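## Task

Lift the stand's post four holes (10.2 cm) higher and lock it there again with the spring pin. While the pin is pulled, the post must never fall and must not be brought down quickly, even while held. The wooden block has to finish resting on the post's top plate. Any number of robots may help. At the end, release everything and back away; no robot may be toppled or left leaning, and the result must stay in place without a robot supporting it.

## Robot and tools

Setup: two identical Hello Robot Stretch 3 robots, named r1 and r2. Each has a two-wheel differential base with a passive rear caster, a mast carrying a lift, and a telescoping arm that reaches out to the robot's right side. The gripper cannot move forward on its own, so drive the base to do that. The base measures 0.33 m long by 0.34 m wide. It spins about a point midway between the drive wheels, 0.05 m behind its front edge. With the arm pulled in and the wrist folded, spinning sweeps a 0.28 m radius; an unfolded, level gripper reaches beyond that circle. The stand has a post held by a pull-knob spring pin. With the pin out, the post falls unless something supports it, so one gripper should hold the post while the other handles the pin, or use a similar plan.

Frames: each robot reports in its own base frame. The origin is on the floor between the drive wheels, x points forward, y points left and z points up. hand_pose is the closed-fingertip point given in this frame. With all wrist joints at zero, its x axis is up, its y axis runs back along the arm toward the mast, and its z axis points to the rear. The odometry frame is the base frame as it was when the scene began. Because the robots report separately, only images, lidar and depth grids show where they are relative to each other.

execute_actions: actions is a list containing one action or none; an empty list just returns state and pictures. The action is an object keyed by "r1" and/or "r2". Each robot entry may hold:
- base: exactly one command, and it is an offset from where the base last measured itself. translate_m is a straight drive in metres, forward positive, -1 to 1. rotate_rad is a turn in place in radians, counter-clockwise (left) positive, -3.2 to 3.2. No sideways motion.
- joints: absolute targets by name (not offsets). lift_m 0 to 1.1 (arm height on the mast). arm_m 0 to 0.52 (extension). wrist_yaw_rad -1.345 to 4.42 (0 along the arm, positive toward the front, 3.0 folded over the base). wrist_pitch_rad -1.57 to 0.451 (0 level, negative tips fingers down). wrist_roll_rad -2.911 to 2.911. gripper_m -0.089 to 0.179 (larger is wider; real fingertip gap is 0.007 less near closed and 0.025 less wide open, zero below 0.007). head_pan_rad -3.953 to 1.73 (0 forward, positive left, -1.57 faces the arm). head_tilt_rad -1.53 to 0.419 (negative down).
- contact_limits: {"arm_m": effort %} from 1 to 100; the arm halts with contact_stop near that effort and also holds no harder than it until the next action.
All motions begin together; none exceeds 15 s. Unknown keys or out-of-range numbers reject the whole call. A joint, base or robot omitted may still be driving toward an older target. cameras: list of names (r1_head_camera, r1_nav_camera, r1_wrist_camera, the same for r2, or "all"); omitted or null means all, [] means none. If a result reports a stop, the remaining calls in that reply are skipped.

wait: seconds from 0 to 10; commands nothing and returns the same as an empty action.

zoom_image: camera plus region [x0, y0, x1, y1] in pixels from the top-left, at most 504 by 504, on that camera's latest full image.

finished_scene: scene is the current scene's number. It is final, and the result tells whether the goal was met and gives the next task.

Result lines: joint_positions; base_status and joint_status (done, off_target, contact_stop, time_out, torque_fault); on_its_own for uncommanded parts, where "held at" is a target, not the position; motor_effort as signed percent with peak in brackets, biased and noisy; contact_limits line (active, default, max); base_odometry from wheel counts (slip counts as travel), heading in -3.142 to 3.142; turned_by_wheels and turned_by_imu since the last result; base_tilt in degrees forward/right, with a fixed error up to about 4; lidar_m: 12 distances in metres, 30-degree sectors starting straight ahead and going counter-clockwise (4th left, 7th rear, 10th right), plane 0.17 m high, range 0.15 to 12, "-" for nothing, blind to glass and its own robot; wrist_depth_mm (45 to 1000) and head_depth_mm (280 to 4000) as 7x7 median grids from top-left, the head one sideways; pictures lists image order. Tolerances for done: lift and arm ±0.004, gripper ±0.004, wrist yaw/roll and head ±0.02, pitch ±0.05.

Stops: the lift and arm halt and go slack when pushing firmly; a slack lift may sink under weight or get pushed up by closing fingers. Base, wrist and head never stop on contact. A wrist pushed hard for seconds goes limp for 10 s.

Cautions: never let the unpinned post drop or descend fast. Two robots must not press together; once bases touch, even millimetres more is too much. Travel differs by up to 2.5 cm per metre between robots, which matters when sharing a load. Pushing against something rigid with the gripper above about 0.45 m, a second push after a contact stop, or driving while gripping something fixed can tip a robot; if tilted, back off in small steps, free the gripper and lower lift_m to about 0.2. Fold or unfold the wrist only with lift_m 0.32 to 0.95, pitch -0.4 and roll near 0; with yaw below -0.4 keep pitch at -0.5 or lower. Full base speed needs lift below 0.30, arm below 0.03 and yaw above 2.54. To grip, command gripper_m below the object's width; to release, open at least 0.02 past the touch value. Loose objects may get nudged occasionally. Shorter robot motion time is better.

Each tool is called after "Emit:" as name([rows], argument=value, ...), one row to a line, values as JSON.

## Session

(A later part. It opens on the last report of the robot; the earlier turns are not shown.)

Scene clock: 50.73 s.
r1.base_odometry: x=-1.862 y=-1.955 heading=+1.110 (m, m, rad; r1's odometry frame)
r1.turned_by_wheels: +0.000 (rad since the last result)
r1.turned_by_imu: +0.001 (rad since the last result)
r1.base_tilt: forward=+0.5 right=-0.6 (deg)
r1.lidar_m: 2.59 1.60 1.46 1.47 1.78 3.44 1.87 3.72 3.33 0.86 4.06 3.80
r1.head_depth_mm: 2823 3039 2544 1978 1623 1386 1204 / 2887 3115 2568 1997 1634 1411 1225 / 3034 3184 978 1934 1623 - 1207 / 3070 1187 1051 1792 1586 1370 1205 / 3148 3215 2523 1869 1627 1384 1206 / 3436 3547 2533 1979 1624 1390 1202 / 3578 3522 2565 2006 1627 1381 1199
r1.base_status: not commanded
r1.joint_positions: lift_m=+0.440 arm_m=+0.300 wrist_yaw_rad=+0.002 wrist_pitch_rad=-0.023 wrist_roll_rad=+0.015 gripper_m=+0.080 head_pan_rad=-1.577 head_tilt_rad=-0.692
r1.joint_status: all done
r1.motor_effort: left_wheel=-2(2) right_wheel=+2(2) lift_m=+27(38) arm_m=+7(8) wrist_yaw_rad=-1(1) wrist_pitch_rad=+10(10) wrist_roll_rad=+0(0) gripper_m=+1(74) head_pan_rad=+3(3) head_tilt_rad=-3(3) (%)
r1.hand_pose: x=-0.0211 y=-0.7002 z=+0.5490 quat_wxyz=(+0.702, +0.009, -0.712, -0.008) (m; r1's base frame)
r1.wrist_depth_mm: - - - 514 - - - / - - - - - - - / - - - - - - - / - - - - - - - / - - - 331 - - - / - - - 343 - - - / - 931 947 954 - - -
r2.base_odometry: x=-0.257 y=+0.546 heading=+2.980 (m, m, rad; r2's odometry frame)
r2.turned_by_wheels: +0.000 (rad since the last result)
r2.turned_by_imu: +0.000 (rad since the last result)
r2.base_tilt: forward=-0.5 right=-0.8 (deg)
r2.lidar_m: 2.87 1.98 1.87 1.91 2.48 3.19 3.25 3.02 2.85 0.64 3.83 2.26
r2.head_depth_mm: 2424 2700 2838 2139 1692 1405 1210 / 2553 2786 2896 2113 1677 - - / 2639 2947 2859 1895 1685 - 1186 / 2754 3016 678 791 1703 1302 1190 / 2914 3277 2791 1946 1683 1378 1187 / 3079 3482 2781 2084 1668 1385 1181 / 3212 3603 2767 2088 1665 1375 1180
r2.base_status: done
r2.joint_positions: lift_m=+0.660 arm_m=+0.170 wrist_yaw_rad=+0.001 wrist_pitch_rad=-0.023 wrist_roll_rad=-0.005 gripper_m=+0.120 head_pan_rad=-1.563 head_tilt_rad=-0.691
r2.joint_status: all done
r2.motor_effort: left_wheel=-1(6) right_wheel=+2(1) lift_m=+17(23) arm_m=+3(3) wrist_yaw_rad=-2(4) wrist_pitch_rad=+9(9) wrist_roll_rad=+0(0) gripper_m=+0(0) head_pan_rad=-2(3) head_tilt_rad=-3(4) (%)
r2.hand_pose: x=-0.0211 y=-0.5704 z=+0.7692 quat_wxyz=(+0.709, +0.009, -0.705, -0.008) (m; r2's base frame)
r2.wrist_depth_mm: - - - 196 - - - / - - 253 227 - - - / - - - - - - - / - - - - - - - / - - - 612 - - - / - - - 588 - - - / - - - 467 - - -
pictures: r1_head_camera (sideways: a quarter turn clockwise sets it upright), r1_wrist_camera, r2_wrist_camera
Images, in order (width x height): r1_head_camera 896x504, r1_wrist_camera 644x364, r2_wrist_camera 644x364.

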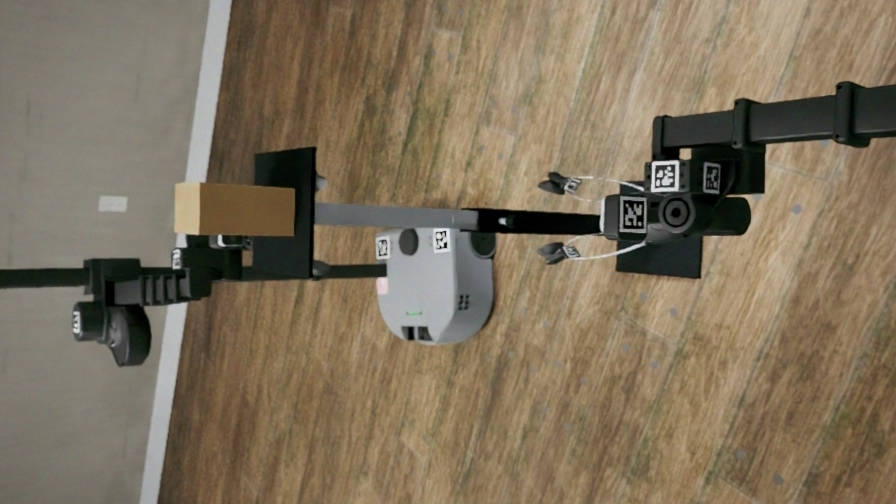

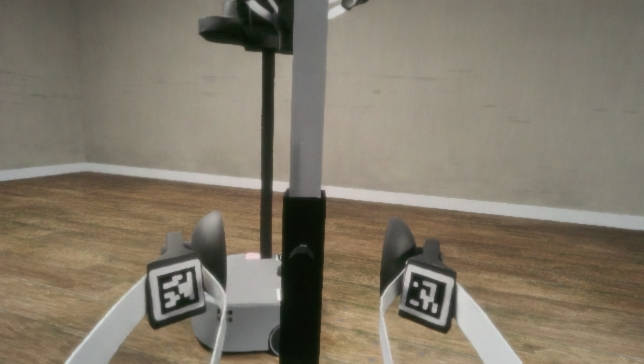

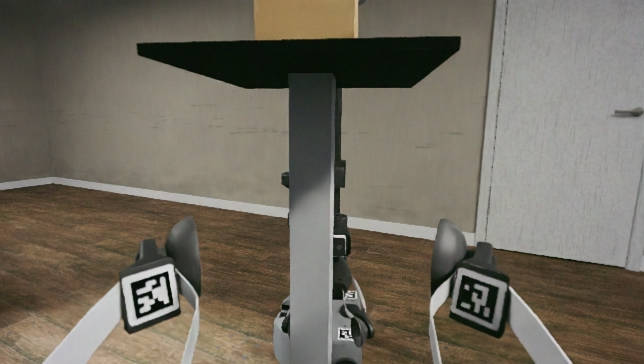

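Emit:
execute_actions([
  {"r1":{"joints":{"lift_m":0.41,"arm_m":0.37}},"r2":{"joints":{"arm_m":0.255,"gripper_m":0.07}}},
], cameras=["r1_head_camera","r1_wrist_camera","r2_wrist_camera","r2_head_camera"])

Scene clock: 55.33 s.
r1.base_odometry: x=-1.862 y=-1.955 heading=+1.110 (m, m, rad; r1's odometry frame)
r1.turned_by_wheels: +0.000 (rad since the last result)
r1.turned_by_imu: +0.001 (rad since the last result)
r1.base_tilt: forward=+0.5 right=-0.6 (deg)
r1.lidar_m: 2.59 1.61 1.46 1.47 1.78 3.44 1.86 3.72 3.33 0.85 4.04 3.80
r1.head_depth_mm: 2807 3054 2591 2005 1632 1384 1207 / 2942 3165 2533 1995 1630 1385 1212 / 3002 3190 974 1923 1676 1330 1197 / 3091 1140 982 1795 1617 1385 1205 / 3135 3155 2543 1866 1628 1382 1207 / 3381 3535 2549 1985 1636 1384 1209 / 3464 3499 2534 1987 1644 1396 1201
r1.base_status: not commanded
r1.joint_positions: lift_m=+0.410 arm_m=+0.370 wrist_yaw_rad=+0.002 wrist_pitch_rad=-0.023 wrist_roll_rad=+0.015 gripper_m=+0.080 head_pan_rad=-1.577 head_tilt_rad=-0.692
r1.joint_status: all done
r1.motor_effort: left_wheel=-2(2) right_wheel=+2(2) lift_m=+26(26) arm_m=+6(5) wrist_yaw_rad=-1(2) wrist_pitch_rad=+10(10) wrist_roll_rad=+0(0) gripper_m=+0(0) head_pan_rad=+3(2) head_tilt_rad=-3(4) (%)
r1.hand_pose: x=-0.0211 y=-0.7702 z=+0.5190 quat_wxyz=(+0.702, +0.009, -0.712, -0.008) (m; r1's base frame)
r1.wrist_depth_mm: - - 955 - - - - / - - - - - - - / - - - - - - - / - - - 258 - - - / - - - 257 - - - / - - 932 264 - - - / 920 901 859 271 985 - -
r2.base_odometry: x=-0.257 y=+0.546 heading=+2.980 (m, m, rad; r2's odometry frame)
r2.turned_by_wheels: +0.000 (rad since the last result)
r2.turned_by_imu: +0.000 (rad since the last result)
r2.base_tilt: forward=-0.5 right=-0.8 (deg)
r2.lidar_m: 2.85 1.97 1.87 1.90 2.48 3.19 3.26 3.04 2.85 0.64 3.79 2.26
r2.head_depth_mm: 2420 2696 2829 2119 1679 1407 1219 / 2505 2822 2862 2137 1733 - - / 2631 2926 2845 1902 1788 1350 1193 / 2771 3047 677 774 1580 1308 1189 / 2875 3284 2834 1941 1674 1385 1182 / 3052 3438 2784 2098 1659 1376 1178 / 3231 3676 2796 2082 1660 1374 1173
r2.base_status: not commanded
r2.joint_positions: lift_m=+0.660 arm_m=+0.255 wrist_yaw_rad=+0.001 wrist_pitch_rad=-0.023 wrist_roll_rad=-0.005 gripper_m=+0.070 head_pan_rad=-1.563 head_tilt_rad=-0.691
r2.joint_status: all done
r2.motor_effort: left_wheel=-1(1) right_wheel=+1(1) lift_m=+17(17) arm_m=+3(4) wrist_yaw_rad=-2(2) wrist_pitch_rad=+9(9) wrist_roll_rad=+0(0) gripper_m=+0(82) head_pan_rad=-3(2) head_tilt_rad=-4(4) (%)
r2.hand_pose: x=-0.0211 y=-0.6554 z=+0.7692 quat_wxyz=(+0.709, +0.009, -0.705, -0.008) (m; r2's base frame)
r2.wrist_depth_mm: - 121 121 120 118 118 - / - - - 145 - - - / - - - 149 - - - / - - - 153 - - - / - - - 156 - - - / - - - 162 - - - / - - - 168 - - -
pictures: r1_head_camera (sideways: a quarter turn clockwise sets it upright), r1_wrist_camera, r2_head_camera (sideways: a quarter turn clockwise sets it upright), r2_wrist_camera
Images, in order (width x height): r1_head_camera 896x504, r1_wrist_camera 644x364, r2_head_camera 896x504, r2_wrist_camera 644x364.

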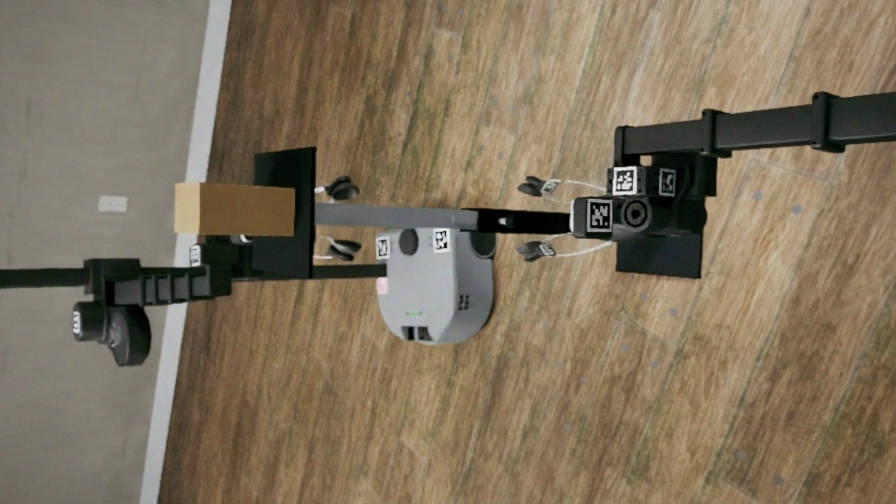

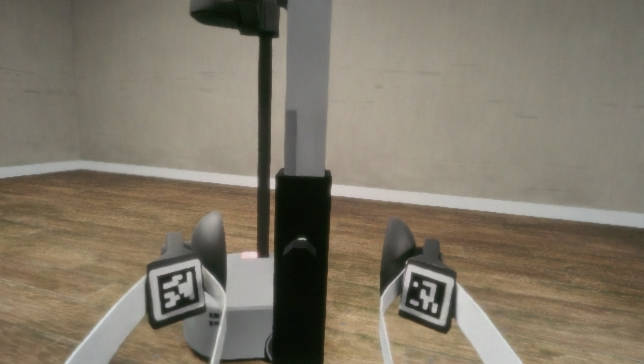

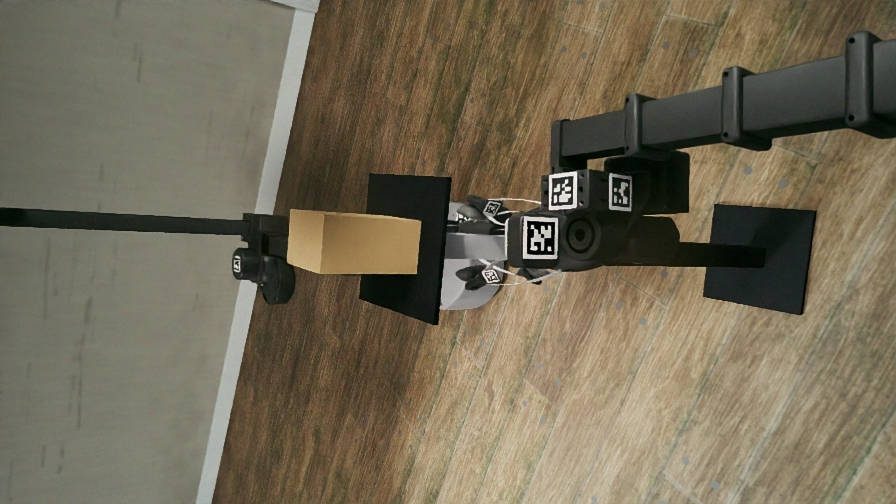

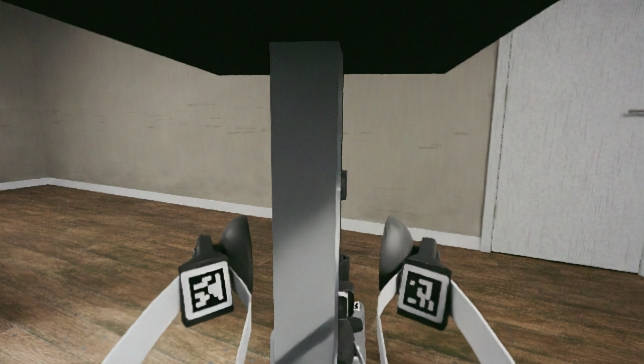

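Emit:
execute_actions([
  {"r1":{"joints":{"lift_m":0.403,"arm_m":0.41,"gripper_m":0.055}},"r2":{"base":{"translate_m":0.005},"joints":{"gripper_m":-0.04}}},
], cameras=["r1_head_camera","r1_wrist_camera","r2_wrist_camera"])

Emit:
zoom_image(camera="r1_head_camera", region=[430,150,630,290])

Scene clock: 61.37 s.
r1.base_odometry: x=-1.862 y=-1.955 heading=+1.110 (m, m, rad; r1's odometry frame)
r1.turned_by_wheels: +0.000 (rad since the last result)
r1.turned_by_imu: +0.001 (rad since the last result)
r1.base_tilt: forward=+0.4 right=-0.7 (deg)
r1.lidar_m: 2.58 1.60 1.46 1.47 1.77 3.42 1.87 3.72 3.34 0.86 4.05 3.80
r1.head_depth_mm: 2824 3079 2541 2010 1636 1393 1204 / 2903 3205 2550 1979 1643 1382 1210 / 3059 3183 978 1927 1711 1342 1204 / 3024 1201 1814 1796 1628 1382 1208 / 3146 3135 2536 1880 1629 1382 1202 / 3396 3504 2542 1980 1636 1392 1202 / 3551 3443 2510 1986 1625 1395 1195
r1.base_status: not commanded
r1.joint_positions: lift_m=+0.403 arm_m=+0.410 wrist_yaw_rad=+0.002 wrist_pitch_rad=-0.023 wrist_roll_rad=+0.015 gripper_m=+0.055 head_pan_rad=-1.577 head_tilt_rad=-0.692
r1.joint_status: all done
r1.motor_effort: left_wheel=-2(2) right_wheel=+1(2) lift_m=+27(28) arm_m=+7(8) wrist_yaw_rad=-1(1) wrist_pitch_rad=+10(10) wrist_roll_rad=+0(0) gripper_m=+0(76) head_pan_rad=+3(3) head_tilt_rad=-4(4) (%)
r1.hand_pose: x=-0.0211 y=-0.8102 z=+0.5120 quat_wxyz=(+0.702, +0.009, -0.712, -0.008) (m; r1's base frame)
r1.wrist_depth_mm: - - 967 202 - - - / - - - 207 - - - / - - - 212 - - - / - - - 211 - - - / - - - 215 - - - / - - 815 220 - - - / 912 975 806 227 965 - -
r2.base_odometry: x=-0.262 y=+0.547 heading=+2.980 (m, m, rad; r2's odometry frame)
r2.turned_by_wheels: +0.000 (rad since the last result)
r2.turned_by_imu: +0.001 (rad since the last result)
r2.base_tilt: forward=-0.5 right=-0.8 (deg)
r2.lidar_m: 2.85 1.98 1.87 1.91 2.47 3.20 3.26 3.04 2.85 0.64 3.80 2.26
r2.head_depth_mm: 2418 2674 2856 2116 1684 1400 1219 / 2542 2809 2865 2136 1729 - - / 2631 2960 2857 1911 1787 1361 1191 / 2762 3053 679 772 1629 1340 1185 / 2917 3283 2803 1994 1672 1378 1178 / 3081 3486 2791 2086 1656 1374 1180 / 3235 3663 2759 2084 1648 1381 1180
r2.base_status: done
r2.joint_positions: lift_m=+0.660 arm_m=+0.255 wrist_yaw_rad=+0.002 wrist_pitch_rad=-0.023 wrist_roll_rad=-0.005 gripper_m=-0.039 head_pan_rad=-1.563 head_tilt_rad=-0.691
r2.joint_status: all done
r2.motor_effort: left_wheel=+0(3) right_wheel=-1(3) lift_m=+17(17) arm_m=+0(3) wrist_yaw_rad=-3(3) wrist_pitch_rad=+9(9) wrist_roll_rad=+0(0) gripper_m=-25(99) head_pan_rad=-3(2) head_tilt_rad=-4(5) (%)
r2.hand_pose: x=-0.0209 y=-0.6557 z=+0.7692 quat_wxyz=(+0.709, +0.009, -0.705, -0.007) (m; r2's base frame)
r2.wrist_depth_mm: - 121 121 120 119 118 - / - - - 144 - - - / - - - 148 - - - / - - - 151 - - - / - - - 156 - - - / - - - 161 - - - / - - - 165 - - -
pictures: r1_head_camera (sideways: a quarter turn clockwise sets it upright), r1_wrist_camera, r2_wrist_camera
Images, in order (width x height): r1_head_camera 896x504, r1_wrist_camera 644x364, r2_wrist_camera 644x364.

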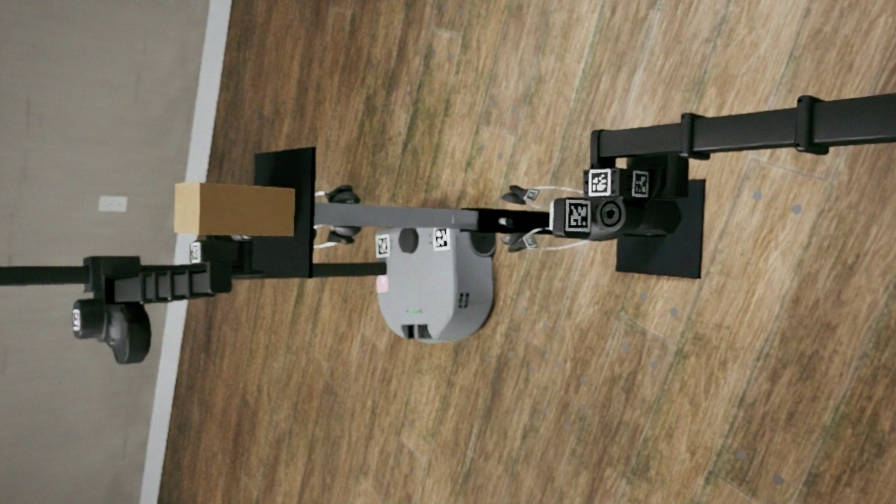

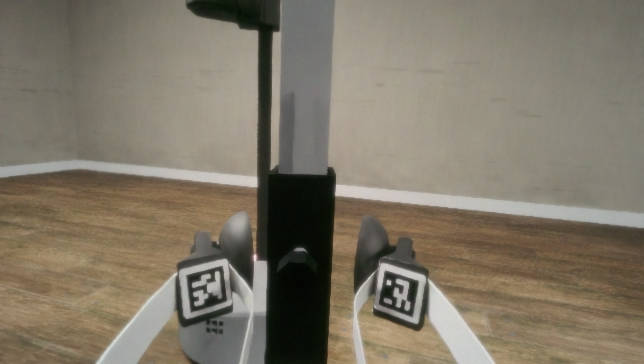

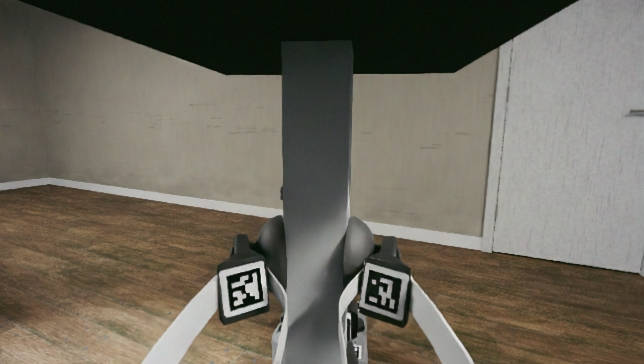

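Region (430, 150, 630, 290) of r1_head_camera's 896x504 image, scaled by 2.520, with more detail than that image has; it fills the top 353 rows of this view, and the rest is white.

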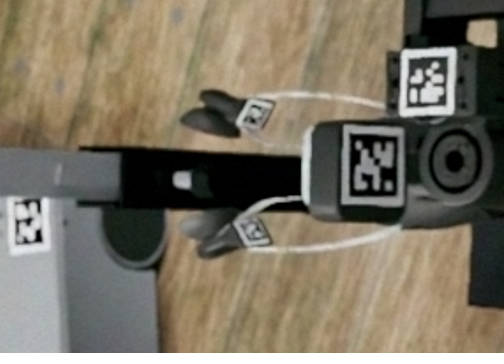

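Lower a little more, grip; take the post's weight.

Emit:
execute_actions([
  {"r1":{"joints":{"lift_m":0.392,"gripper_m":-0.03}},"r2":{"joints":{"gripper_m":-0.07,"lift_m":0.665}}},
], cameras=["r1_wrist_camera","r2_wrist_camera"])

Emit:
execute_actions([
  {"r1":{"joints":{"arm_m":0.395}}},
], cameras=["r1_head_camera","r1_wrist_camera","r2_wrist_camera"])

Emit:
zoom_image(camera="r1_head_camera", region=[430,150,630,290])

Scene clock: 66.03 s.
r1.base_odometry: x=-1.862 y=-1.955 heading=+1.110 (m, m, rad; r1's odometry frame)
r1.turned_by_wheels: +0.000 (rad since the last result)
r1.turned_by_imu: +0.001 (rad since the last result)
r1.base_tilt: forward=+0.3 right=-0.7 (deg)
r1.lidar_m: 2.58 1.60 1.46 1.47 1.78 3.42 1.87 3.73 3.33 0.86 4.06 3.80
r1.head_depth_mm: 2867 3044 2530 1999 1632 1390 1209 / 2939 3150 2536 1985 1621 1394 1217 / 3027 3258 985 1917 1678 1351 1209 / 3002 1196 1825 1785 1634 1391 1195 / 3122 3182 2532 1849 1634 1384 1199 / 3355 3513 2510 1982 1643 1381 1200 / 3523 3535 2523 1975 1631 1381 1202
r1.base_status: not commanded
r1.joint_positions: lift_m=+0.392 arm_m=+0.410 wrist_yaw_rad=+0.006 wrist_pitch_rad=-0.022 wrist_roll_rad=+0.015 gripper_m=-0.029 head_pan_rad=-1.577 head_tilt_rad=-0.692
r1.joint_status: all done
r1.motor_effort: left_wheel=+0(2) right_wheel=-3(3) lift_m=+27(29) arm_m=+6(7) wrist_yaw_rad=-3(4) wrist_pitch_rad=+10(10) wrist_roll_rad=+0(0) gripper_m=-16(90) head_pan_rad=+3(3) head_tilt_rad=-4(3) (%)
r1.hand_pose: x=-0.0198 y=-0.8102 z=+0.5012 quat_wxyz=(+0.702, +0.010, -0.712, -0.006) (m; r1's base frame)
r1.wrist_depth_mm: - - - 203 - - - / - - - 208 - - - / - - - - - - - / - - - 209 - - - / - - - 212 - - - / - - - - - - - / 924 935 798 228 965 978 -
r2.base_odometry: x=-0.262 y=+0.547 heading=+2.980 (m, m, rad; r2's odometry frame)
r2.turned_by_wheels: +0.000 (rad since the last result)
r2.turned_by_imu: +0.001 (rad since the last result)
r2.base_tilt: forward=-0.5 right=-0.8 (deg)
r2.lidar_m: 2.86 1.98 1.87 1.91 2.48 3.19 3.27 3.03 2.85 0.64 3.83 2.26
r2.head_depth_mm: 2432 2703 2851 2114 1689 1393 1220 / 2536 2813 2881 2119 1728 - - / 2631 2985 2845 1902 - 1348 1193 / 2744 3039 678 738 1625 1336 1186 / 2909 3283 2809 2020 1663 1379 1183 / 3095 3487 2808 2070 1645 1379 1183 / 3243 3625 2761 2073 1657 1374 1173
r2.base_status: not commanded
r2.joint_positions: lift_m=+0.665 arm_m=+0.255 wrist_yaw_rad=+0.003 wrist_pitch_rad=-0.036 wrist_roll_rad=-0.005 gripper_m=-0.065 head_pan_rad=-1.563 head_tilt_rad=-0.691
r2.joint_status: gripper_m off_target (ended at -0.065, target -0.070); the others done
r2.motor_effort: left_wheel=-1(0) right_wheel=+0(0) lift_m=+29(30) arm_m=-3(3) wrist_yaw_rad=-4(4) wrist_pitch_rad=+14(15) wrist_roll_rad=+0(0) gripper_m=-24(100) head_pan_rad=-3(1) head_tilt_rad=-3(4) (%)
r2.hand_pose: x=-0.0207 y=-0.6554 z=+0.7699 quat_wxyz=(+0.709, +0.014, -0.705, -0.012) (m; r2's base frame)
r2.wrist_depth_mm: - 120 119 118 116 115 - / - - - 143 - - - / - - - 146 - - - / - - - 151 - - - / - - - 156 - - - / - - - 160 - - - / - - - 166 - - -
pictures: r1_wrist_camera, r2_wrist_camera
Images, in order (width x height): r1_wrist_camera 644x364, r2_wrist_camera 644x364.

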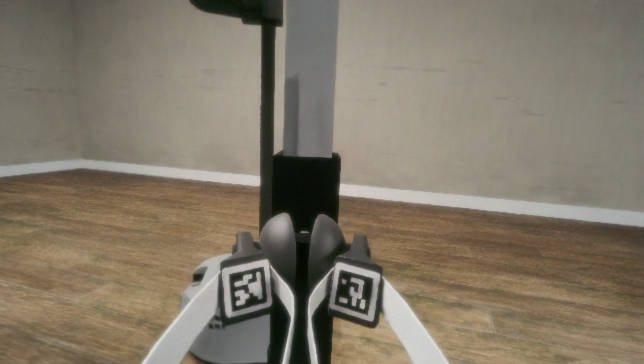

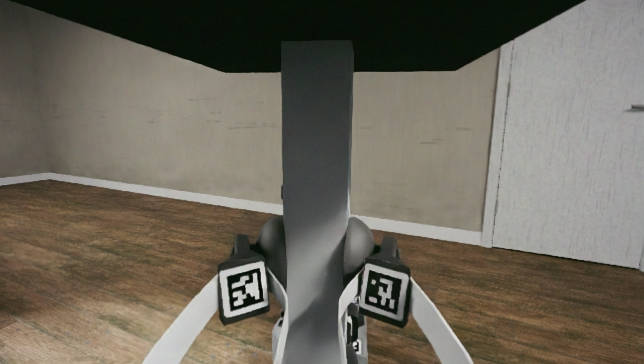

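Scene clock: 67.20 s.
r1.base_odometry: x=-1.862 y=-1.955 heading=+1.110 (m, m, rad; r1's odometry frame)
r1.turned_by_wheels: +0.000 (rad since the last result)
r1.turned_by_imu: +0.000 (rad since the last result)
r1.base_tilt: forward=+0.4 right=-0.6 (deg)
r1.lidar_m: 2.59 1.60 1.46 1.47 1.78 3.43 1.87 3.72 3.32 0.86 4.07 3.80
r1.head_depth_mm: 2817 3055 2564 1995 1639 1394 1199 / 2950 3199 2525 1982 1620 1396 1212 / 3023 3202 978 1923 1677 1330 1201 / 3020 1182 1802 1800 1641 1378 1202 / 3081 3156 2537 1861 1639 1384 1202 / 3368 3486 2561 1980 1639 1384 1197 / 3453 3474 2542 1983 1636 1386 1206
r1.base_status: not commanded
r1.joint_positions: lift_m=+0.392 arm_m=+0.395 wrist_yaw_rad=+0.002 wrist_pitch_rad=-0.021 wrist_roll_rad=+0.015 gripper_m=-0.030 head_pan_rad=-1.577 head_tilt_rad=-0.692
r1.joint_status: all done
r1.motor_effort: left_wheel=-2(3) right_wheel=+2(4) lift_m=+27(27) arm_m=-7(3) wrist_yaw_rad=-2(4) wrist_pitch_rad=+9(10) wrist_roll_rad=+0(0) gripper_m=-11(15) head_pan_rad=+3(3) head_tilt_rad=-3(3) (%)
r1.hand_pose: x=-0.0209 y=-0.7961 z=+0.5016 quat_wxyz=(+0.702, +0.008, -0.712, -0.007) (m; r1's base frame)
r1.wrist_depth_mm: - - - - - - - / - - - - - - - / - - - 226 - - - / - - - 223 - - - / - - - - - - - / - - 939 - - - - / 907 918 804 555 995 972 -
r2.base_odometry: x=-0.262 y=+0.547 heading=+2.980 (m, m, rad; r2's odometry frame)
r2.turned_by_wheels: +0.000 (rad since the last result)
r2.turned_by_imu: +0.000 (rad since the last result)
r2.base_tilt: forward=-0.4 right=-0.9 (deg)
r2.lidar_m: 2.86 1.98 1.87 1.90 2.48 3.20 3.26 3.02 2.85 0.64 3.81 2.26
r2.head_depth_mm: 2435 2658 2863 2123 1686 1402 1216 / 2537 2824 2860 2130 1739 - - / 2628 2948 2848 1906 - 1352 1187 / 2741 3087 678 739 1627 1345 1180 / 2915 3260 2815 2009 1661 1383 1175 / 3091 3460 2801 2086 1662 1385 1181 / 3205 3633 2778 2080 1663 1380 1176
r2.base_status: not commanded
r2.joint_positions: lift_m=+0.665 arm_m=+0.255 wrist_yaw_rad=+0.003 wrist_pitch_rad=-0.036 wrist_roll_rad=-0.005 gripper_m=-0.062 head_pan_rad=-1.563 head_tilt_rad=-0.691
r2.joint_status: not commanded
r2.on_its_own: gripper_m is held at -0.063, not at your -0.070, by its stall guard, which is still easing
r2.motor_effort: left_wheel=-1(2) right_wheel=+0(0) lift_m=+28(28) arm_m=-3(3) wrist_yaw_rad=-4(4) wrist_pitch_rad=+14(14) wrist_roll_rad=+0(0) gripper_m=-33(33) head_pan_rad=-2(2) head_tilt_rad=-4(3) (%)
r2.hand_pose: x=-0.0207 y=-0.6554 z=+0.7699 quat_wxyz=(+0.709, +0.014, -0.705, -0.012) (m; r2's base frame)
r2.wrist_depth_mm: - 120 119 118 116 115 - / - - - 143 - - - / - - - 147 - - - / - - - 151 - - - / - - - 155 - - - / - - - 161 - - - / - - - 166 - - -
pictures: r1_head_camera (sideways: a quarter turn clockwise sets it upright), r1_wrist_camera, r2_wrist_camera
Images, in order (width x height): r1_head_camera 896x504, r1_wrist_camera 644x364, r2_wrist_camera 644x364.

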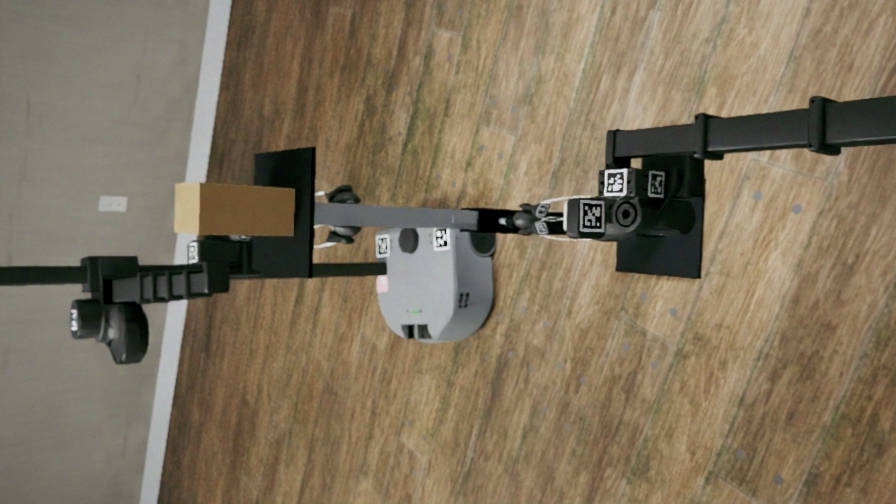

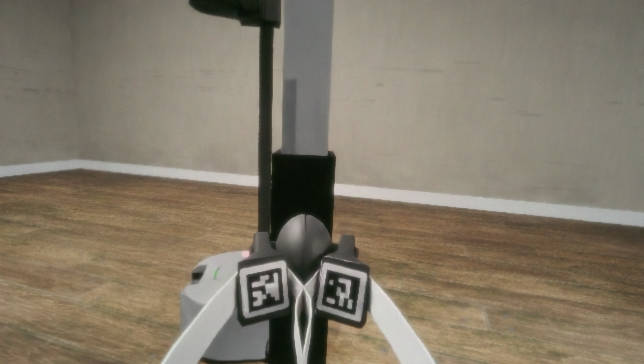

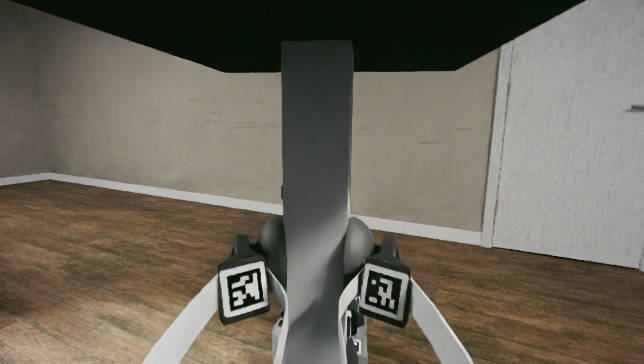

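Region (430, 150, 630, 290) of r1_head_camera's 896x504 image, scaled by 2.520, with more detail than that image has; it fills the top 353 rows of this view, and the rest is white.

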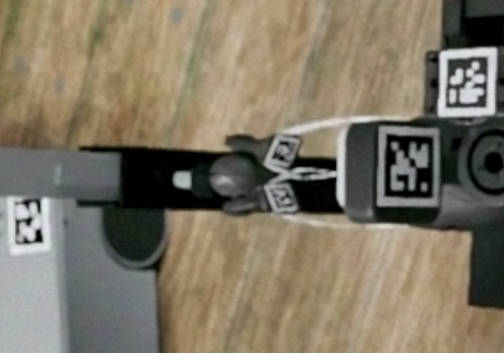

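Slipped off; go deeper.

Emit:
execute_actions([
  {"r1":{"joints":{"gripper_m":0.055}},"r2":{"joints":{"gripper_m":-0.05}}},
], cameras=[])

Emit:
execute_actions([
  {"r1":{"joints":{"arm_m":0.43,"lift_m":0.397}}},
], cameras=["r1_wrist_camera"])

Emit:
execute_actions([
  {"r1":{"joints":{"gripper_m":-0.045}}},
], cameras=["r1_wrist_camera"])

Emit:
execute_actions([
  {"r1":{"joints":{"arm_m":0.415}}},
], cameras=["r1_head_camera","r1_wrist_camera"])

Emit:
zoom_image(camera="r1_head_camera", region=[430,150,630,290])

Scene clock: 72.73 s.
r1.base_odometry: x=-1.862 y=-1.955 heading=+1.110 (m, m, rad; r1's odometry frame)
r1.turned_by_wheels: +0.000 (rad since the last result)
r1.turned_by_imu: +0.001 (rad since the last result)
r1.base_tilt: forward=+0.4 right=-0.7 (deg)
r1.lidar_m: 2.58 1.61 1.46 1.47 1.78 3.43 1.87 3.72 3.32 0.86 4.06 3.79
r1.head_depth_mm: 2811 3111 2553 1987 1619 1385 1212 / 2953 3155 2517 2003 1626 1406 1217 / 3005 3216 977 1946 1693 1330 1202 / 2992 1184 1807 1802 1604 1389 1204 / 3085 3166 2548 1868 1625 1387 1210 / 3346 3529 2534 2006 1638 1378 1205 / 3525 3473 2548 1985 1623 1387 1204
r1.base_status: not commanded
r1.joint_positions: lift_m=+0.392 arm_m=+0.395 wrist_yaw_rad=+0.002 wrist_pitch_rad=-0.021 wrist_roll_rad=+0.015 gripper_m=+0.055 head_pan_rad=-1.577 head_tilt_rad=-0.692
r1.joint_status: all done
r1.motor_effort: left_wheel=-2(2) right_wheel=+2(1) lift_m=+27(27) arm_m=-7(6) wrist_yaw_rad=-1(1) wrist_pitch_rad=+9(9) wrist_roll_rad=+0(0) gripper_m=+0(79) head_pan_rad=+3(3) head_tilt_rad=-4(5) (%)
r1.hand_pose: x=-0.0209 y=-0.7961 z=+0.5016 quat_wxyz=(+0.702, +0.008, -0.712, -0.007) (m; r1's base frame)
r1.wrist_depth_mm: - - - - - - - / - - - - - - - / - - - 227 - - - / - - - 223 - - - / - - - 225 - - - / - - 873 236 - - - / 916 908 804 242 933 988 -
r2.base_odometry: x=-0.262 y=+0.547 heading=+2.980 (m, m, rad; r2's odometry frame)
r2.turned_by_wheels: +0.000 (rad since the last result)
r2.turned_by_imu: +0.001 (rad since the last result)
r2.base_tilt: forward=-0.5 right=-0.8 (deg)
r2.lidar_m: 2.86 1.98 1.87 1.91 2.48 3.19 3.28 3.04 2.84 0.64 3.80 2.26
r2.head_depth_mm: 2435 2734 2834 2125 1692 1396 1213 / 2529 2789 2861 2110 1742 - - / 2631 2964 2847 1901 - 1345 1187 / 2752 3050 678 740 1616 1349 1188 / 2899 3286 2790 2001 1665 1391 1185 / 3079 3447 2775 2079 1660 1381 1177 / 3233 3664 2776 2070 1665 1377 1176
r2.base_status: not commanded
r2.joint_positions: lift_m=+0.665 arm_m=+0.255 wrist_yaw_rad=+0.003 wrist_pitch_rad=-0.036 wrist_roll_rad=-0.005 gripper_m=-0.046 head_pan_rad=-1.563 head_tilt_rad=-0.691
r2.joint_status: gripper_m off_target (ended at -0.046, target -0.050)
r2.motor_effort: left_wheel=+0(0) right_wheel=+1(0) lift_m=+28(28) arm_m=-3(3) wrist_yaw_rad=-4(4) wrist_pitch_rad=+14(14) wrist_roll_rad=+0(0) gripper_m=-27(77) head_pan_rad=-2(3) head_tilt_rad=-5(5) (%)
r2.hand_pose: x=-0.0207 y=-0.6554 z=+0.7699 quat_wxyz=(+0.709, +0.014, -0.705, -0.012) (m; r2's base frame)
r2.wrist_depth_mm: - 120 119 118 117 116 - / - - - 143 - - - / - - - 147 - - - / - - - 152 - - - / - - - 156 - - - / - - - 160 - - - / - - - 167 - - -
pictures: none
No camera images: the call's "cameras" was empty. Leave "cameras" out to get every camera's image.

Scene clock: 74.03 s.
r1.base_odometry: x=-1.862 y=-1.955 heading=+1.110 (m, m, rad; r1's odometry frame)
r1.turned_by_wheels: +0.000 (rad since the last result)
r1.turned_by_imu: +0.000 (rad since the last result)
r1.base_tilt: forward=+0.4 right=-0.5 (deg)
r1.lidar_m: 2.59 1.60 1.46 1.47 1.77 3.45 1.87 3.71 3.33 0.85 4.07 3.78
r1.head_depth_mm: 2811 3073 2557 1982 1637 1397 1202 / 2944 3172 2562 1997 1631 1386 1214 / 3000 3225 978 1954 1725 1362 1207 / 3054 1187 1819 1802 1611 1379 1201 / 3117 3189 2501 1851 1632 1385 1205 / 3375 3480 2521 2008 1616 1372 1203 / 3561 3521 2538 1984 1644 1387 1202
r1.base_status: not commanded
r1.joint_positions: lift_m=+0.397 arm_m=+0.430 wrist_yaw_rad=+0.002 wrist_pitch_rad=-0.021 wrist_roll_rad=+0.015 gripper_m=+0.055 head_pan_rad=-1.577 head_tilt_rad=-0.692
r1.joint_status: all done
r1.motor_effort: left_wheel=-2(2) right_wheel=+1(1) lift_m=+44(47) arm_m=+8(10) wrist_yaw_rad=-2(2) wrist_pitch_rad=+9(9) wrist_roll_rad=-1(0) gripper_m=+0(1) head_pan_rad=+3(3) head_tilt_rad=-4(4) (%)
r1.hand_pose: x=-0.0209 y=-0.8302 z=+0.5060 quat_wxyz=(+0.702, +0.008, -0.712, -0.007) (m; r1's base frame)
r1.wrist_depth_mm: - - - 183 - - - / - - - 187 - - - / - - - 193 - - - / - - - 188 - - - / - - - 191 - - - / - - 799 197 - - - / 901 900 782 203 944 - -
r2.base_odometry: x=-0.262 y=+0.547 heading=+2.980 (m, m, rad; r2's odometry frame)
r2.turned_by_wheels: +0.000 (rad since the last result)
r2.turned_by_imu: +0.000 (rad since the last result)
r2.base_tilt: forward=-0.5 right=-0.8 (deg)
r2.lidar_m: 2.86 1.98 1.87 1.90 2.48 3.19 3.27 3.06 2.85 0.64 3.82 2.26
r2.head_depth_mm: 2434 2685 2842 2120 1675 1402 1215 / 2543 2805 2875 2135 1729 - - / 2624 2974 2819 1905 - 1347 1193 / 2752 3073 680 740 1633 1346 1186 / 2911 3304 2806 2016 1672 1386 1184 / 3103 3538 2790 2083 1662 1380 1178 / 3290 3603 2799 2079 1652 1376 1178
r2.base_status: not commanded
r2.joint_positions: lift_m=+0.665 arm_m=+0.255 wrist_yaw_rad=+0.003 wrist_pitch_rad=-0.036 wrist_roll_rad=-0.005 gripper_m=-0.039 head_pan_rad=-1.563 head_tilt_rad=-0.691
r2.joint_status: not commanded
r2.on_its_own: gripper_m is held at -0.041, not at your -0.050, by its stall guard, which is still easing
r2.motor_effort: left_wheel=+0(0) right_wheel=+0(0) lift_m=+28(28) arm_m=-3(3) wrist_yaw_rad=-4(5) wrist_pitch_rad=+14(14) wrist_roll_rad=+0(0) gripper_m=-25(27) head_pan_rad=-4(2) head_tilt_rad=-5(4) (%)
r2.hand_pose: x=-0.0207 y=-0.6554 z=+0.7699 quat_wxyz=(+0.709, +0.014, -0.705, -0.012) (m; r2's base frame)
r2.wrist_depth_mm: - 120 119 118 117 116 - / - - - 143 - - - / - - - 147 - - - / - - - 152 - - - / - - - 156 - - - / - - - 161 - - - / - - - 167 - - -
pictures: r1_wrist_camera
Images, in order (width x height): r1_wrist_camera 644x364.

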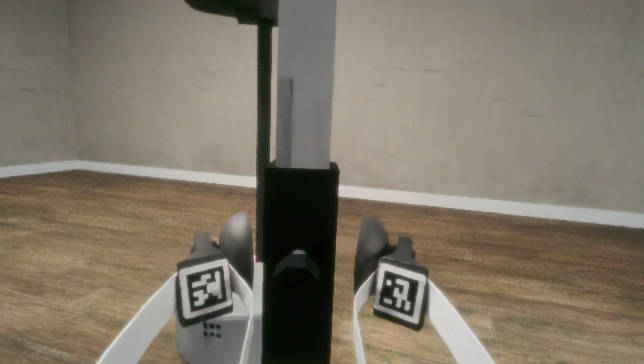

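Scene clock: 75.53 s.
r1.base_odometry: x=-1.862 y=-1.955 heading=+1.110 (m, m, rad; r1's odometry frame)
r1.turned_by_wheels: +0.000 (rad since the last result)
r1.turned_by_imu: +0.001 (rad since the last result)
r1.base_tilt: forward=+0.5 right=-0.5 (deg)
r1.lidar_m: 2.59 1.60 1.46 1.47 1.78 3.42 1.87 3.72 3.32 0.86 4.06 3.80
r1.head_depth_mm: 2814 3105 2532 1990 1628 1390 1201 / 3014 3204 2578 1986 1642 1388 1204 / 3039 3200 967 1967 1713 1352 1209 / 2993 1176 1813 1802 1613 1388 1204 / 3137 3204 2574 1859 1636 1380 1204 / 3391 3526 2564 1992 1636 1390 1198 / 3531 3468 2560 1996 1649 1378 1202
r1.base_status: not commanded
r1.joint_positions: lift_m=+0.397 arm_m=+0.430 wrist_yaw_rad=+0.008 wrist_pitch_rad=-0.014 wrist_roll_rad=+0.015 gripper_m=-0.044 head_pan_rad=-1.577 head_tilt_rad=-0.692
r1.joint_status: all done
r1.motor_effort: left_wheel=+1(1) right_wheel=-5(5) lift_m=+45(45) arm_m=+1(6) wrist_yaw_rad=-6(5) wrist_pitch_rad=+6(9) wrist_roll_rad=+0(0) gripper_m=-24(97) head_pan_rad=+3(3) head_tilt_rad=-3(4) (%)
r1.hand_pose: x=-0.0193 y=-0.8308 z=+0.5078 quat_wxyz=(+0.702, +0.008, -0.712, -0.002) (m; r1's base frame)
r1.wrist_depth_mm: - - - 184 - - - / - - - 188 - - - / - - - 191 - - - / - - - 189 - - - / - - - 192 - - - / - - - 158 - - - / 935 948 764 202 980 - -
r2.base_odometry: x=-0.262 y=+0.547 heading=+2.980 (m, m, rad; r2's odometry frame)
r2.turned_by_wheels: +0.000 (rad since the last result)
r2.turned_by_imu: +0.000 (rad since the last result)
r2.base_tilt: forward=-0.5 right=-0.8 (deg)
r2.lidar_m: 2.85 1.98 1.87 1.91 2.48 3.20 3.28 3.05 2.85 0.64 3.79 2.26
r2.head_depth_mm: 2433 2678 2826 2144 1693 1407 1224 / 2528 2806 2848 2130 1729 - - / 2669 2950 2858 1899 - 1341 1186 / 2742 3049 679 739 1633 1342 1189 / 2901 3267 2855 2017 1660 1389 1182 / 3059 3430 2801 2087 1661 1384 1176 / 3221 3628 2809 2087 1652 1375 1174
r2.base_status: not commanded
r2.joint_positions: lift_m=+0.665 arm_m=+0.255 wrist_yaw_rad=+0.003 wrist_pitch_rad=-0.037 wrist_roll_rad=-0.005 gripper_m=-0.033 head_pan_rad=-1.563 head_tilt_rad=-0.691
r2.joint_status: not commanded
r2.on_its_own: gripper_m is held at -0.034, not at your -0.050, by its stall guard, which is still easing
r2.motor_effort: left_wheel=+0(0) right_wheel=+0(1) lift_m=+28(28) arm_m=-3(3) wrist_yaw_rad=-4(4) wrist_pitch_rad=+14(14) wrist_roll_rad=+0(0) gripper_m=-23(24) head_pan_rad=-2(2) head_tilt_rad=-4(4) (%)
r2.hand_pose: x=-0.0207 y=-0.6554 z=+0.7698 quat_wxyz=(+0.709, +0.014, -0.705, -0.012) (m; r2's base frame)
r2.wrist_depth_mm: - 120 119 118 117 116 - / - - - 143 - - - / - - - 148 - - - / - - - 151 - - - / - - - 156 - - - / - - - 161 - - - / - - - 167 - - -
pictures: r1_wrist_camera
Images, in order (width x height): r1_wrist_camera 644x364.

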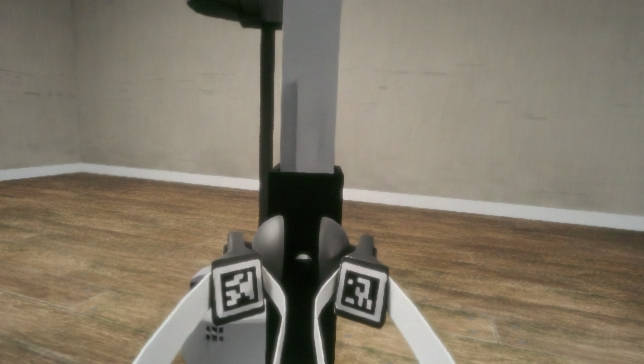

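Scene clock: 76.47 s.
r1.base_odometry: x=-1.862 y=-1.955 heading=+1.110 (m, m, rad; r1's odometry frame)
r1.turned_by_wheels: +0.000 (rad since the last result)
r1.turned_by_imu: +0.000 (rad since the last result)
r1.base_tilt: forward=+0.4 right=-0.7 (deg)
r1.lidar_m: 2.59 1.60 1.46 1.46 1.78 3.44 1.87 3.72 3.34 0.86 4.06 3.79
r1.head_depth_mm: 2800 3060 2529 1997 1640 1380 1205 / 2921 3165 2540 1997 1620 1391 1217 / 3008 3175 967 1960 1734 1345 1207 / 2984 1184 1805 1809 1649 1387 1212 / 3127 3186 2543 1865 1635 1385 1211 / 3438 3428 2550 1985 1644 1389 1203 / 3574 3489 2539 1994 1636 1391 1213
r1.base_status: not commanded
r1.joint_positions: lift_m=+0.397 arm_m=+0.416 wrist_yaw_rad=+0.009 wrist_pitch_rad=-0.007 wrist_roll_rad=+0.015 gripper_m=-0.041 head_pan_rad=-1.577 head_tilt_rad=-0.692
r1.joint_status: all done
r1.motor_effort: left_wheel=+2(2) right_wheel=-5(6) lift_m=+44(44) arm_m=-9(16) wrist_yaw_rad=-5(6) wrist_pitch_rad=+3(6) wrist_roll_rad=+0(0) gripper_m=-21(24) head_pan_rad=+3(3) head_tilt_rad=-4(3) (%)
r1.hand_pose: x=-0.0193 y=-0.8166 z=+0.5094 quat_wxyz=(+0.702, +0.006, -0.712, +0.000) (m; r1's base frame)
r1.wrist_depth_mm: - - 987 197 - - - / - - - 203 - - - / - - - - - - - / - - - 209 - - - / - - - 207 - - - / - - - 173 - - - / 917 947 762 219 989 966 -
r2.base_odometry: x=-0.262 y=+0.547 heading=+2.980 (m, m, rad; r2's odometry frame)
r2.turned_by_wheels: +0.000 (rad since the last result)
r2.turned_by_imu: +0.000 (rad since the last result)
r2.base_tilt: forward=-0.5 right=-0.8 (deg)
r2.lidar_m: 2.85 1.98 1.87 1.90 2.48 3.18 3.27 3.04 2.85 0.64 3.81 2.26
r2.head_depth_mm: 2422 2711 2853 2110 1685 1395 1226 / 2541 2804 2910 2128 1738 - - / 2637 2965 2836 1901 - 1344 1193 / 2745 3046 679 740 1623 1343 1185 / 2912 3252 2829 1997 1660 1380 1182 / 3110 3492 2836 2076 1665 1379 1181 / 3241 3599 2767 2069 1661 1383 1175
r2.base_status: not commanded
r2.joint_positions: lift_m=+0.665 arm_m=+0.255 wrist_yaw_rad=+0.003 wrist_pitch_rad=-0.037 wrist_roll_rad=-0.005 gripper_m=-0.028 head_pan_rad=-1.563 head_tilt_rad=-0.691
r2.joint_status: not commanded
r2.on_its_own: gripper_m is held at -0.029, not at your -0.050, by its stall guard, which is still easing
r2.motor_effort: left_wheel=+0(0) right_wheel=+0(0) lift_m=+28(28) arm_m=-3(3) wrist_yaw_rad=-4(4) wrist_pitch_rad=+14(14) wrist_roll_rad=+0(0) gripper_m=-21(23) head_pan_rad=-2(4) head_tilt_rad=-4(4) (%)
r2.hand_pose: x=-0.0207 y=-0.6554 z=+0.7698 quat_wxyz=(+0.709, +0.014, -0.705, -0.012) (m; r2's base frame)
r2.wrist_depth_mm: - 120 119 118 117 116 - / - - - 143 - - - / - - - 147 - - - / - - - 151 - - - / - - - 156 - - - / - - - 161 - - - / - - - 167 - - -
pictures: r1_head_camera (sideways: a quarter turn clockwise sets it upright), r1_wrist_camera
Images, in order (width x height): r1_head_camera 896x504, r1_wrist_camera 644x364.

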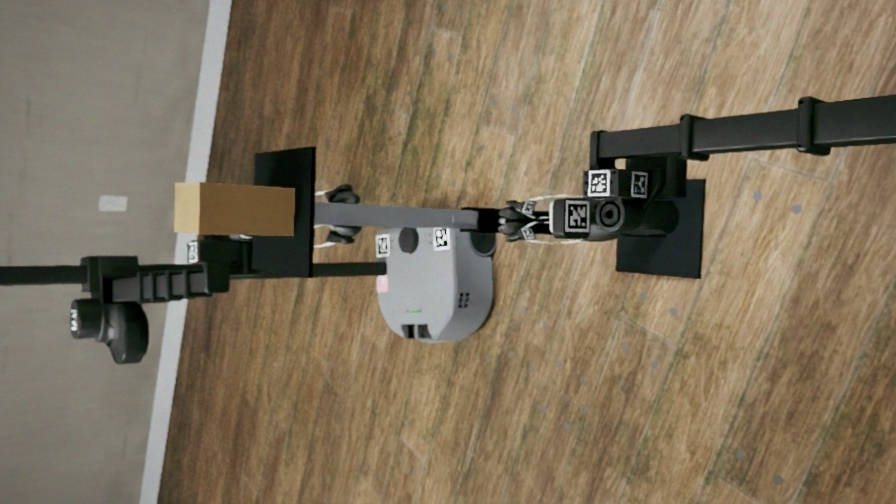

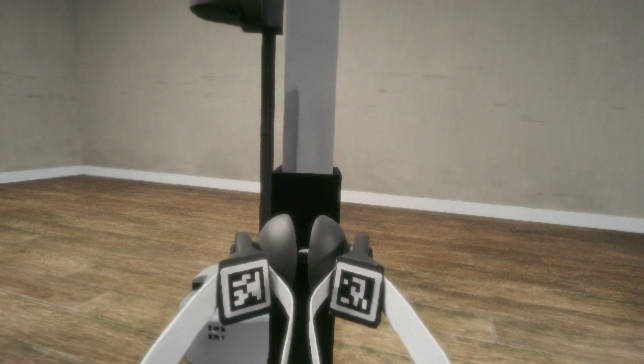

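Region (430, 150, 630, 290) of r1_head_camera's 896x504 image, scaled by 2.520, with more detail than that image has; it fills the top 353 rows of this view, and the rest is white.

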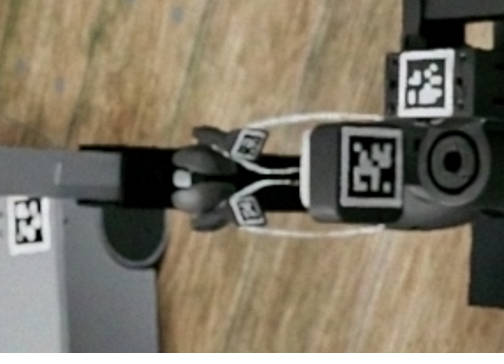

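Emit:
execute_actions([
  {"r1":{"joints":{"gripper_m":0.055}},"r2":{"joints":{"gripper_m":0.05}}},
], cameras=[])

Emit:
execute_actions([
  {"r1":{"joints":{"arm_m":0.437,"lift_m":0.383}},"r2":{"joints":{"lift_m":0.72}}},
], cameras=["r1_wrist_camera","r2_wrist_camera","r1_head_camera"])

Scene clock: 81.97 s.
r1.base_odometry: x=-1.862 y=-1.955 heading=+1.110 (m, m, rad; r1's odometry frame)
r1.turned_by_wheels: +0.000 (rad since the last result)
r1.turned_by_imu: +0.000 (rad since the last result)
r1.base_tilt: forward=+0.5 right=-0.5 (deg)
r1.lidar_m: 2.59 1.60 1.46 1.47 1.78 3.44 1.87 3.72 3.33 0.86 4.07 3.79
r1.head_depth_mm: 2810 3088 2551 1993 1637 1382 1204 / 2915 3165 2526 1980 1643 1390 1222 / 3028 3229 967 1931 1731 1343 1203 / 3047 1183 977 1793 1628 1383 1210 / 3132 3163 2558 1847 1646 1383 1200 / 3367 3471 2522 1995 1632 1387 1211 / 3467 3532 2528 1994 1621 1382 1209
r1.base_status: not commanded
r1.joint_positions: lift_m=+0.397 arm_m=+0.415 wrist_yaw_rad=+0.003 wrist_pitch_rad=-0.018 wrist_roll_rad=+0.015 gripper_m=+0.055 head_pan_rad=-1.577 head_tilt_rad=-0.692
r1.joint_status: all done
r1.motor_effort: left_wheel=-1(2) right_wheel=+1(6) lift_m=+44(44) arm_m=-7(9) wrist_yaw_rad=-1(5) wrist_pitch_rad=+8(8) wrist_roll_rad=+0(0) gripper_m=+1(80) head_pan_rad=+3(3) head_tilt_rad=-4(4) (%)
r1.hand_pose: x=-0.0207 y=-0.8162 z=+0.5067 quat_wxyz=(+0.702, +0.008, -0.712, -0.006) (m; r1's base frame)
r1.wrist_depth_mm: - - - 196 - - - / - - - 201 - - - / - - - 207 - - - / - - - 203 - - - / - - - 207 - - - / - - 787 212 - - - / 925 940 781 219 920 - -
r2.base_odometry: x=-0.262 y=+0.547 heading=+2.980 (m, m, rad; r2's odometry frame)
r2.turned_by_wheels: +0.000 (rad since the last result)
r2.turned_by_imu: +0.000 (rad since the last result)
r2.base_tilt: forward=-0.5 right=-0.8 (deg)
r2.lidar_m: 2.86 1.98 1.86 1.90 2.48 3.19 3.28 3.05 2.85 0.64 3.79 2.26
r2.head_depth_mm: 2444 2706 2836 2126 1690 1401 1223 / 2532 2807 2892 2128 1739 - - / 2620 2969 2817 1893 - 1342 1182 / 2760 3007 681 727 1625 1347 1187 / 2937 3321 2823 2022 1667 1382 1186 / 3056 3482 2774 2094 1663 1378 1181 / 3234 3612 2782 2073 1677 1381 1177
r2.base_status: not commanded
r2.joint_positions: lift_m=+0.665 arm_m=+0.255 wrist_yaw_rad=+0.003 wrist_pitch_rad=-0.024 wrist_roll_rad=-0.005 gripper_m=+0.050 head_pan_rad=-1.563 head_tilt_rad=-0.691
r2.joint_status: all done
r2.motor_effort: left_wheel=+0(1) right_wheel=+0(0) lift_m=+27(29) arm_m=-3(3) wrist_yaw_rad=-4(4) wrist_pitch_rad=+9(14) wrist_roll_rad=+0(0) gripper_m=+0(82) head_pan_rad=-2(2) head_tilt_rad=-3(5) (%)
r2.hand_pose: x=-0.0208 y=-0.6558 z=+0.7731 quat_wxyz=(+0.709, +0.010, -0.705, -0.008) (m; r2's base frame)
r2.wrist_depth_mm: - 108 107 106 105 104 - / - - 228 144 220 - - / - - - 148 - - - / - - - 153 - - - / - - - 156 - - - / - - - 161 - - - / - - - 166 - - -
pictures: none
No camera images: the call's "cameras" was empty. Leave "cameras" out to get every camera's image.

Scene clock: 83.30 s.
r1.base_odometry: x=-1.862 y=-1.955 heading=+1.110 (m, m, rad; r1's odometry frame)
r1.turned_by_wheels: +0.000 (rad since the last result)
r1.turned_by_imu: +0.000 (rad since the last result)
r1.base_tilt: forward=+0.5 right=-0.6 (deg)
r1.lidar_m: 2.59 1.60 1.46 1.46 1.78 3.44 1.87 3.71 3.33 0.85 4.07 3.80
r1.head_depth_mm: 2818 3016 2560 1994 1634 1388 1205 / 2922 3151 2528 1980 1624 1398 1214 / 3091 3190 957 1964 1700 1360 1207 / 2991 1087 1822 1802 1612 1384 1202 / 1416 3322 2552 1859 1632 1375 1200 / 3405 3490 2533 1969 1638 1379 1202 / 3523 3509 2544 1994 1641 1382 1204
r1.base_status: not commanded
r1.joint_positions: lift_m=+0.383 arm_m=+0.437 wrist_yaw_rad=+0.002 wrist_pitch_rad=-0.019 wrist_roll_rad=+0.015 gripper_m=+0.055 head_pan_rad=-1.577 head_tilt_rad=-0.692
r1.joint_status: all done
r1.motor_effort: left_wheel=-1(1) right_wheel=+0(1) lift_m=+27(38) arm_m=+7(5) wrist_yaw_rad=-2(1) wrist_pitch_rad=+8(8) wrist_roll_rad=+0(0) gripper_m=+1(1) head_pan_rad=+3(3) head_tilt_rad=-4(4) (%)
r1.hand_pose: x=-0.0208 y=-0.8373 z=+0.4931 quat_wxyz=(+0.702, +0.008, -0.712, -0.006) (m; r1's base frame)
r1.wrist_depth_mm: - - - 177 - - - / - - - 180 - - - / - - - 185 - - - / - - - 181 - - - / - - - 183 - - - / - - 795 190 - - - / 880 860 757 196 934 986 -
r2.base_odometry: x=-0.262 y=+0.547 heading=+2.980 (m, m, rad; r2's odometry frame)
r2.turned_by_wheels: +0.000 (rad since the last result)
r2.turned_by_imu: +0.000 (rad since the last result)
r2.base_tilt: forward=-0.5 right=-0.9 (deg)
r2.lidar_m: 2.85 1.98 1.87 1.91 2.48 3.18 3.27 3.06 2.85 0.64 3.81 2.26
r2.head_depth_mm: 2429 2682 2865 2140 1685 1416 - / 2511 2835 2865 2115 1756 - 1190 / 2618 2972 2840 1971 - 1398 1186 / 2757 3016 680 707 1625 1348 1182 / 2935 3282 2815 2019 1667 1386 1183 / 3084 3500 2786 2078 1664 1379 1180 / 3258 3647 2775 2072 1665 1382 1177
r2.base_status: not commanded
r2.joint_positions: lift_m=+0.720 arm_m=+0.255 wrist_yaw_rad=+0.003 wrist_pitch_rad=-0.023 wrist_roll_rad=-0.005 gripper_m=+0.050 head_pan_rad=-1.563 head_tilt_rad=-0.691
r2.joint_status: all done
r2.motor_effort: left_wheel=-1(0) right_wheel=+0(0) lift_m=+26(25) arm_m=-3(3) wrist_yaw_rad=-4(4) wrist_pitch_rad=+9(9) wrist_roll_rad=+0(0) gripper_m=+1(0) head_pan_rad=-3(2) head_tilt_rad=-4(3) (%)
r2.hand_pose: x=-0.0208 y=-0.6558 z=+0.8284 quat_wxyz=(+0.709, +0.009, -0.705, -0.007) (m; r2's base frame)
r2.wrist_depth_mm: - - 121 117 - - - / - - 124 119 - - - / - - 128 123 - - - / - 104 106 108 109 111 - / - - - 156 - - - / - - - 162 - - - / - - - 166 - - -
pictures: r1_head_camera (sideways: a quarter turn clockwise sets it upright), r1_wrist_camera, r2_wrist_camera
Images, in order (width x height): r1_head_camera 896x504, r1_wrist_camera 644x364, r2_wrist_camera 644x364.

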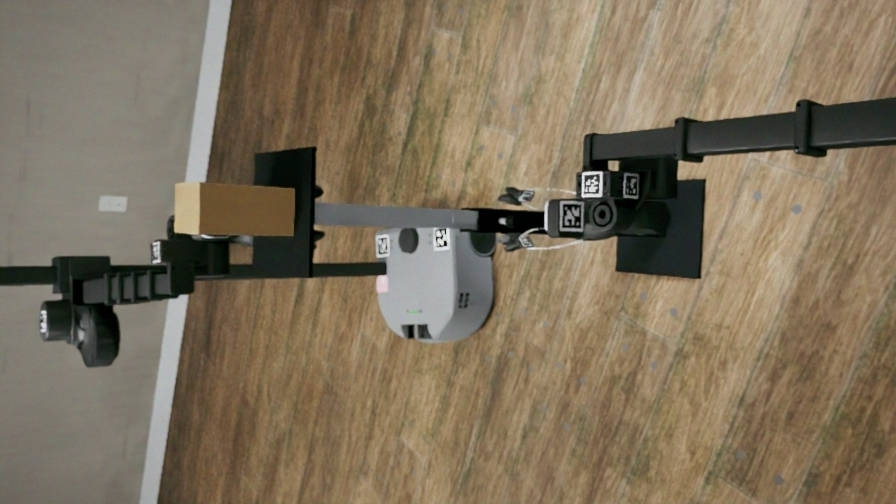

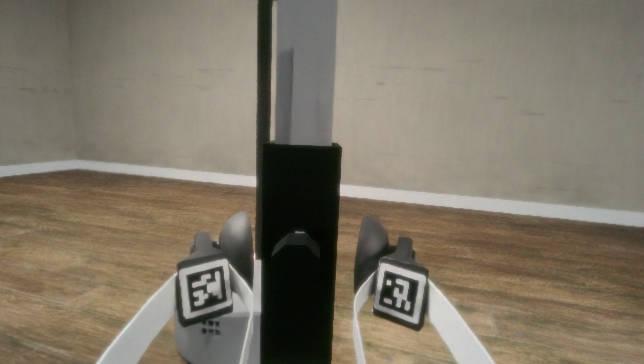

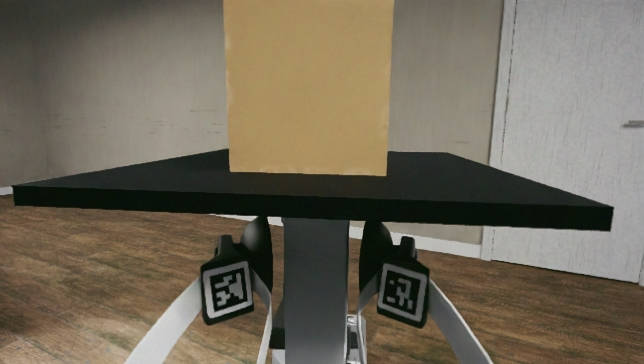

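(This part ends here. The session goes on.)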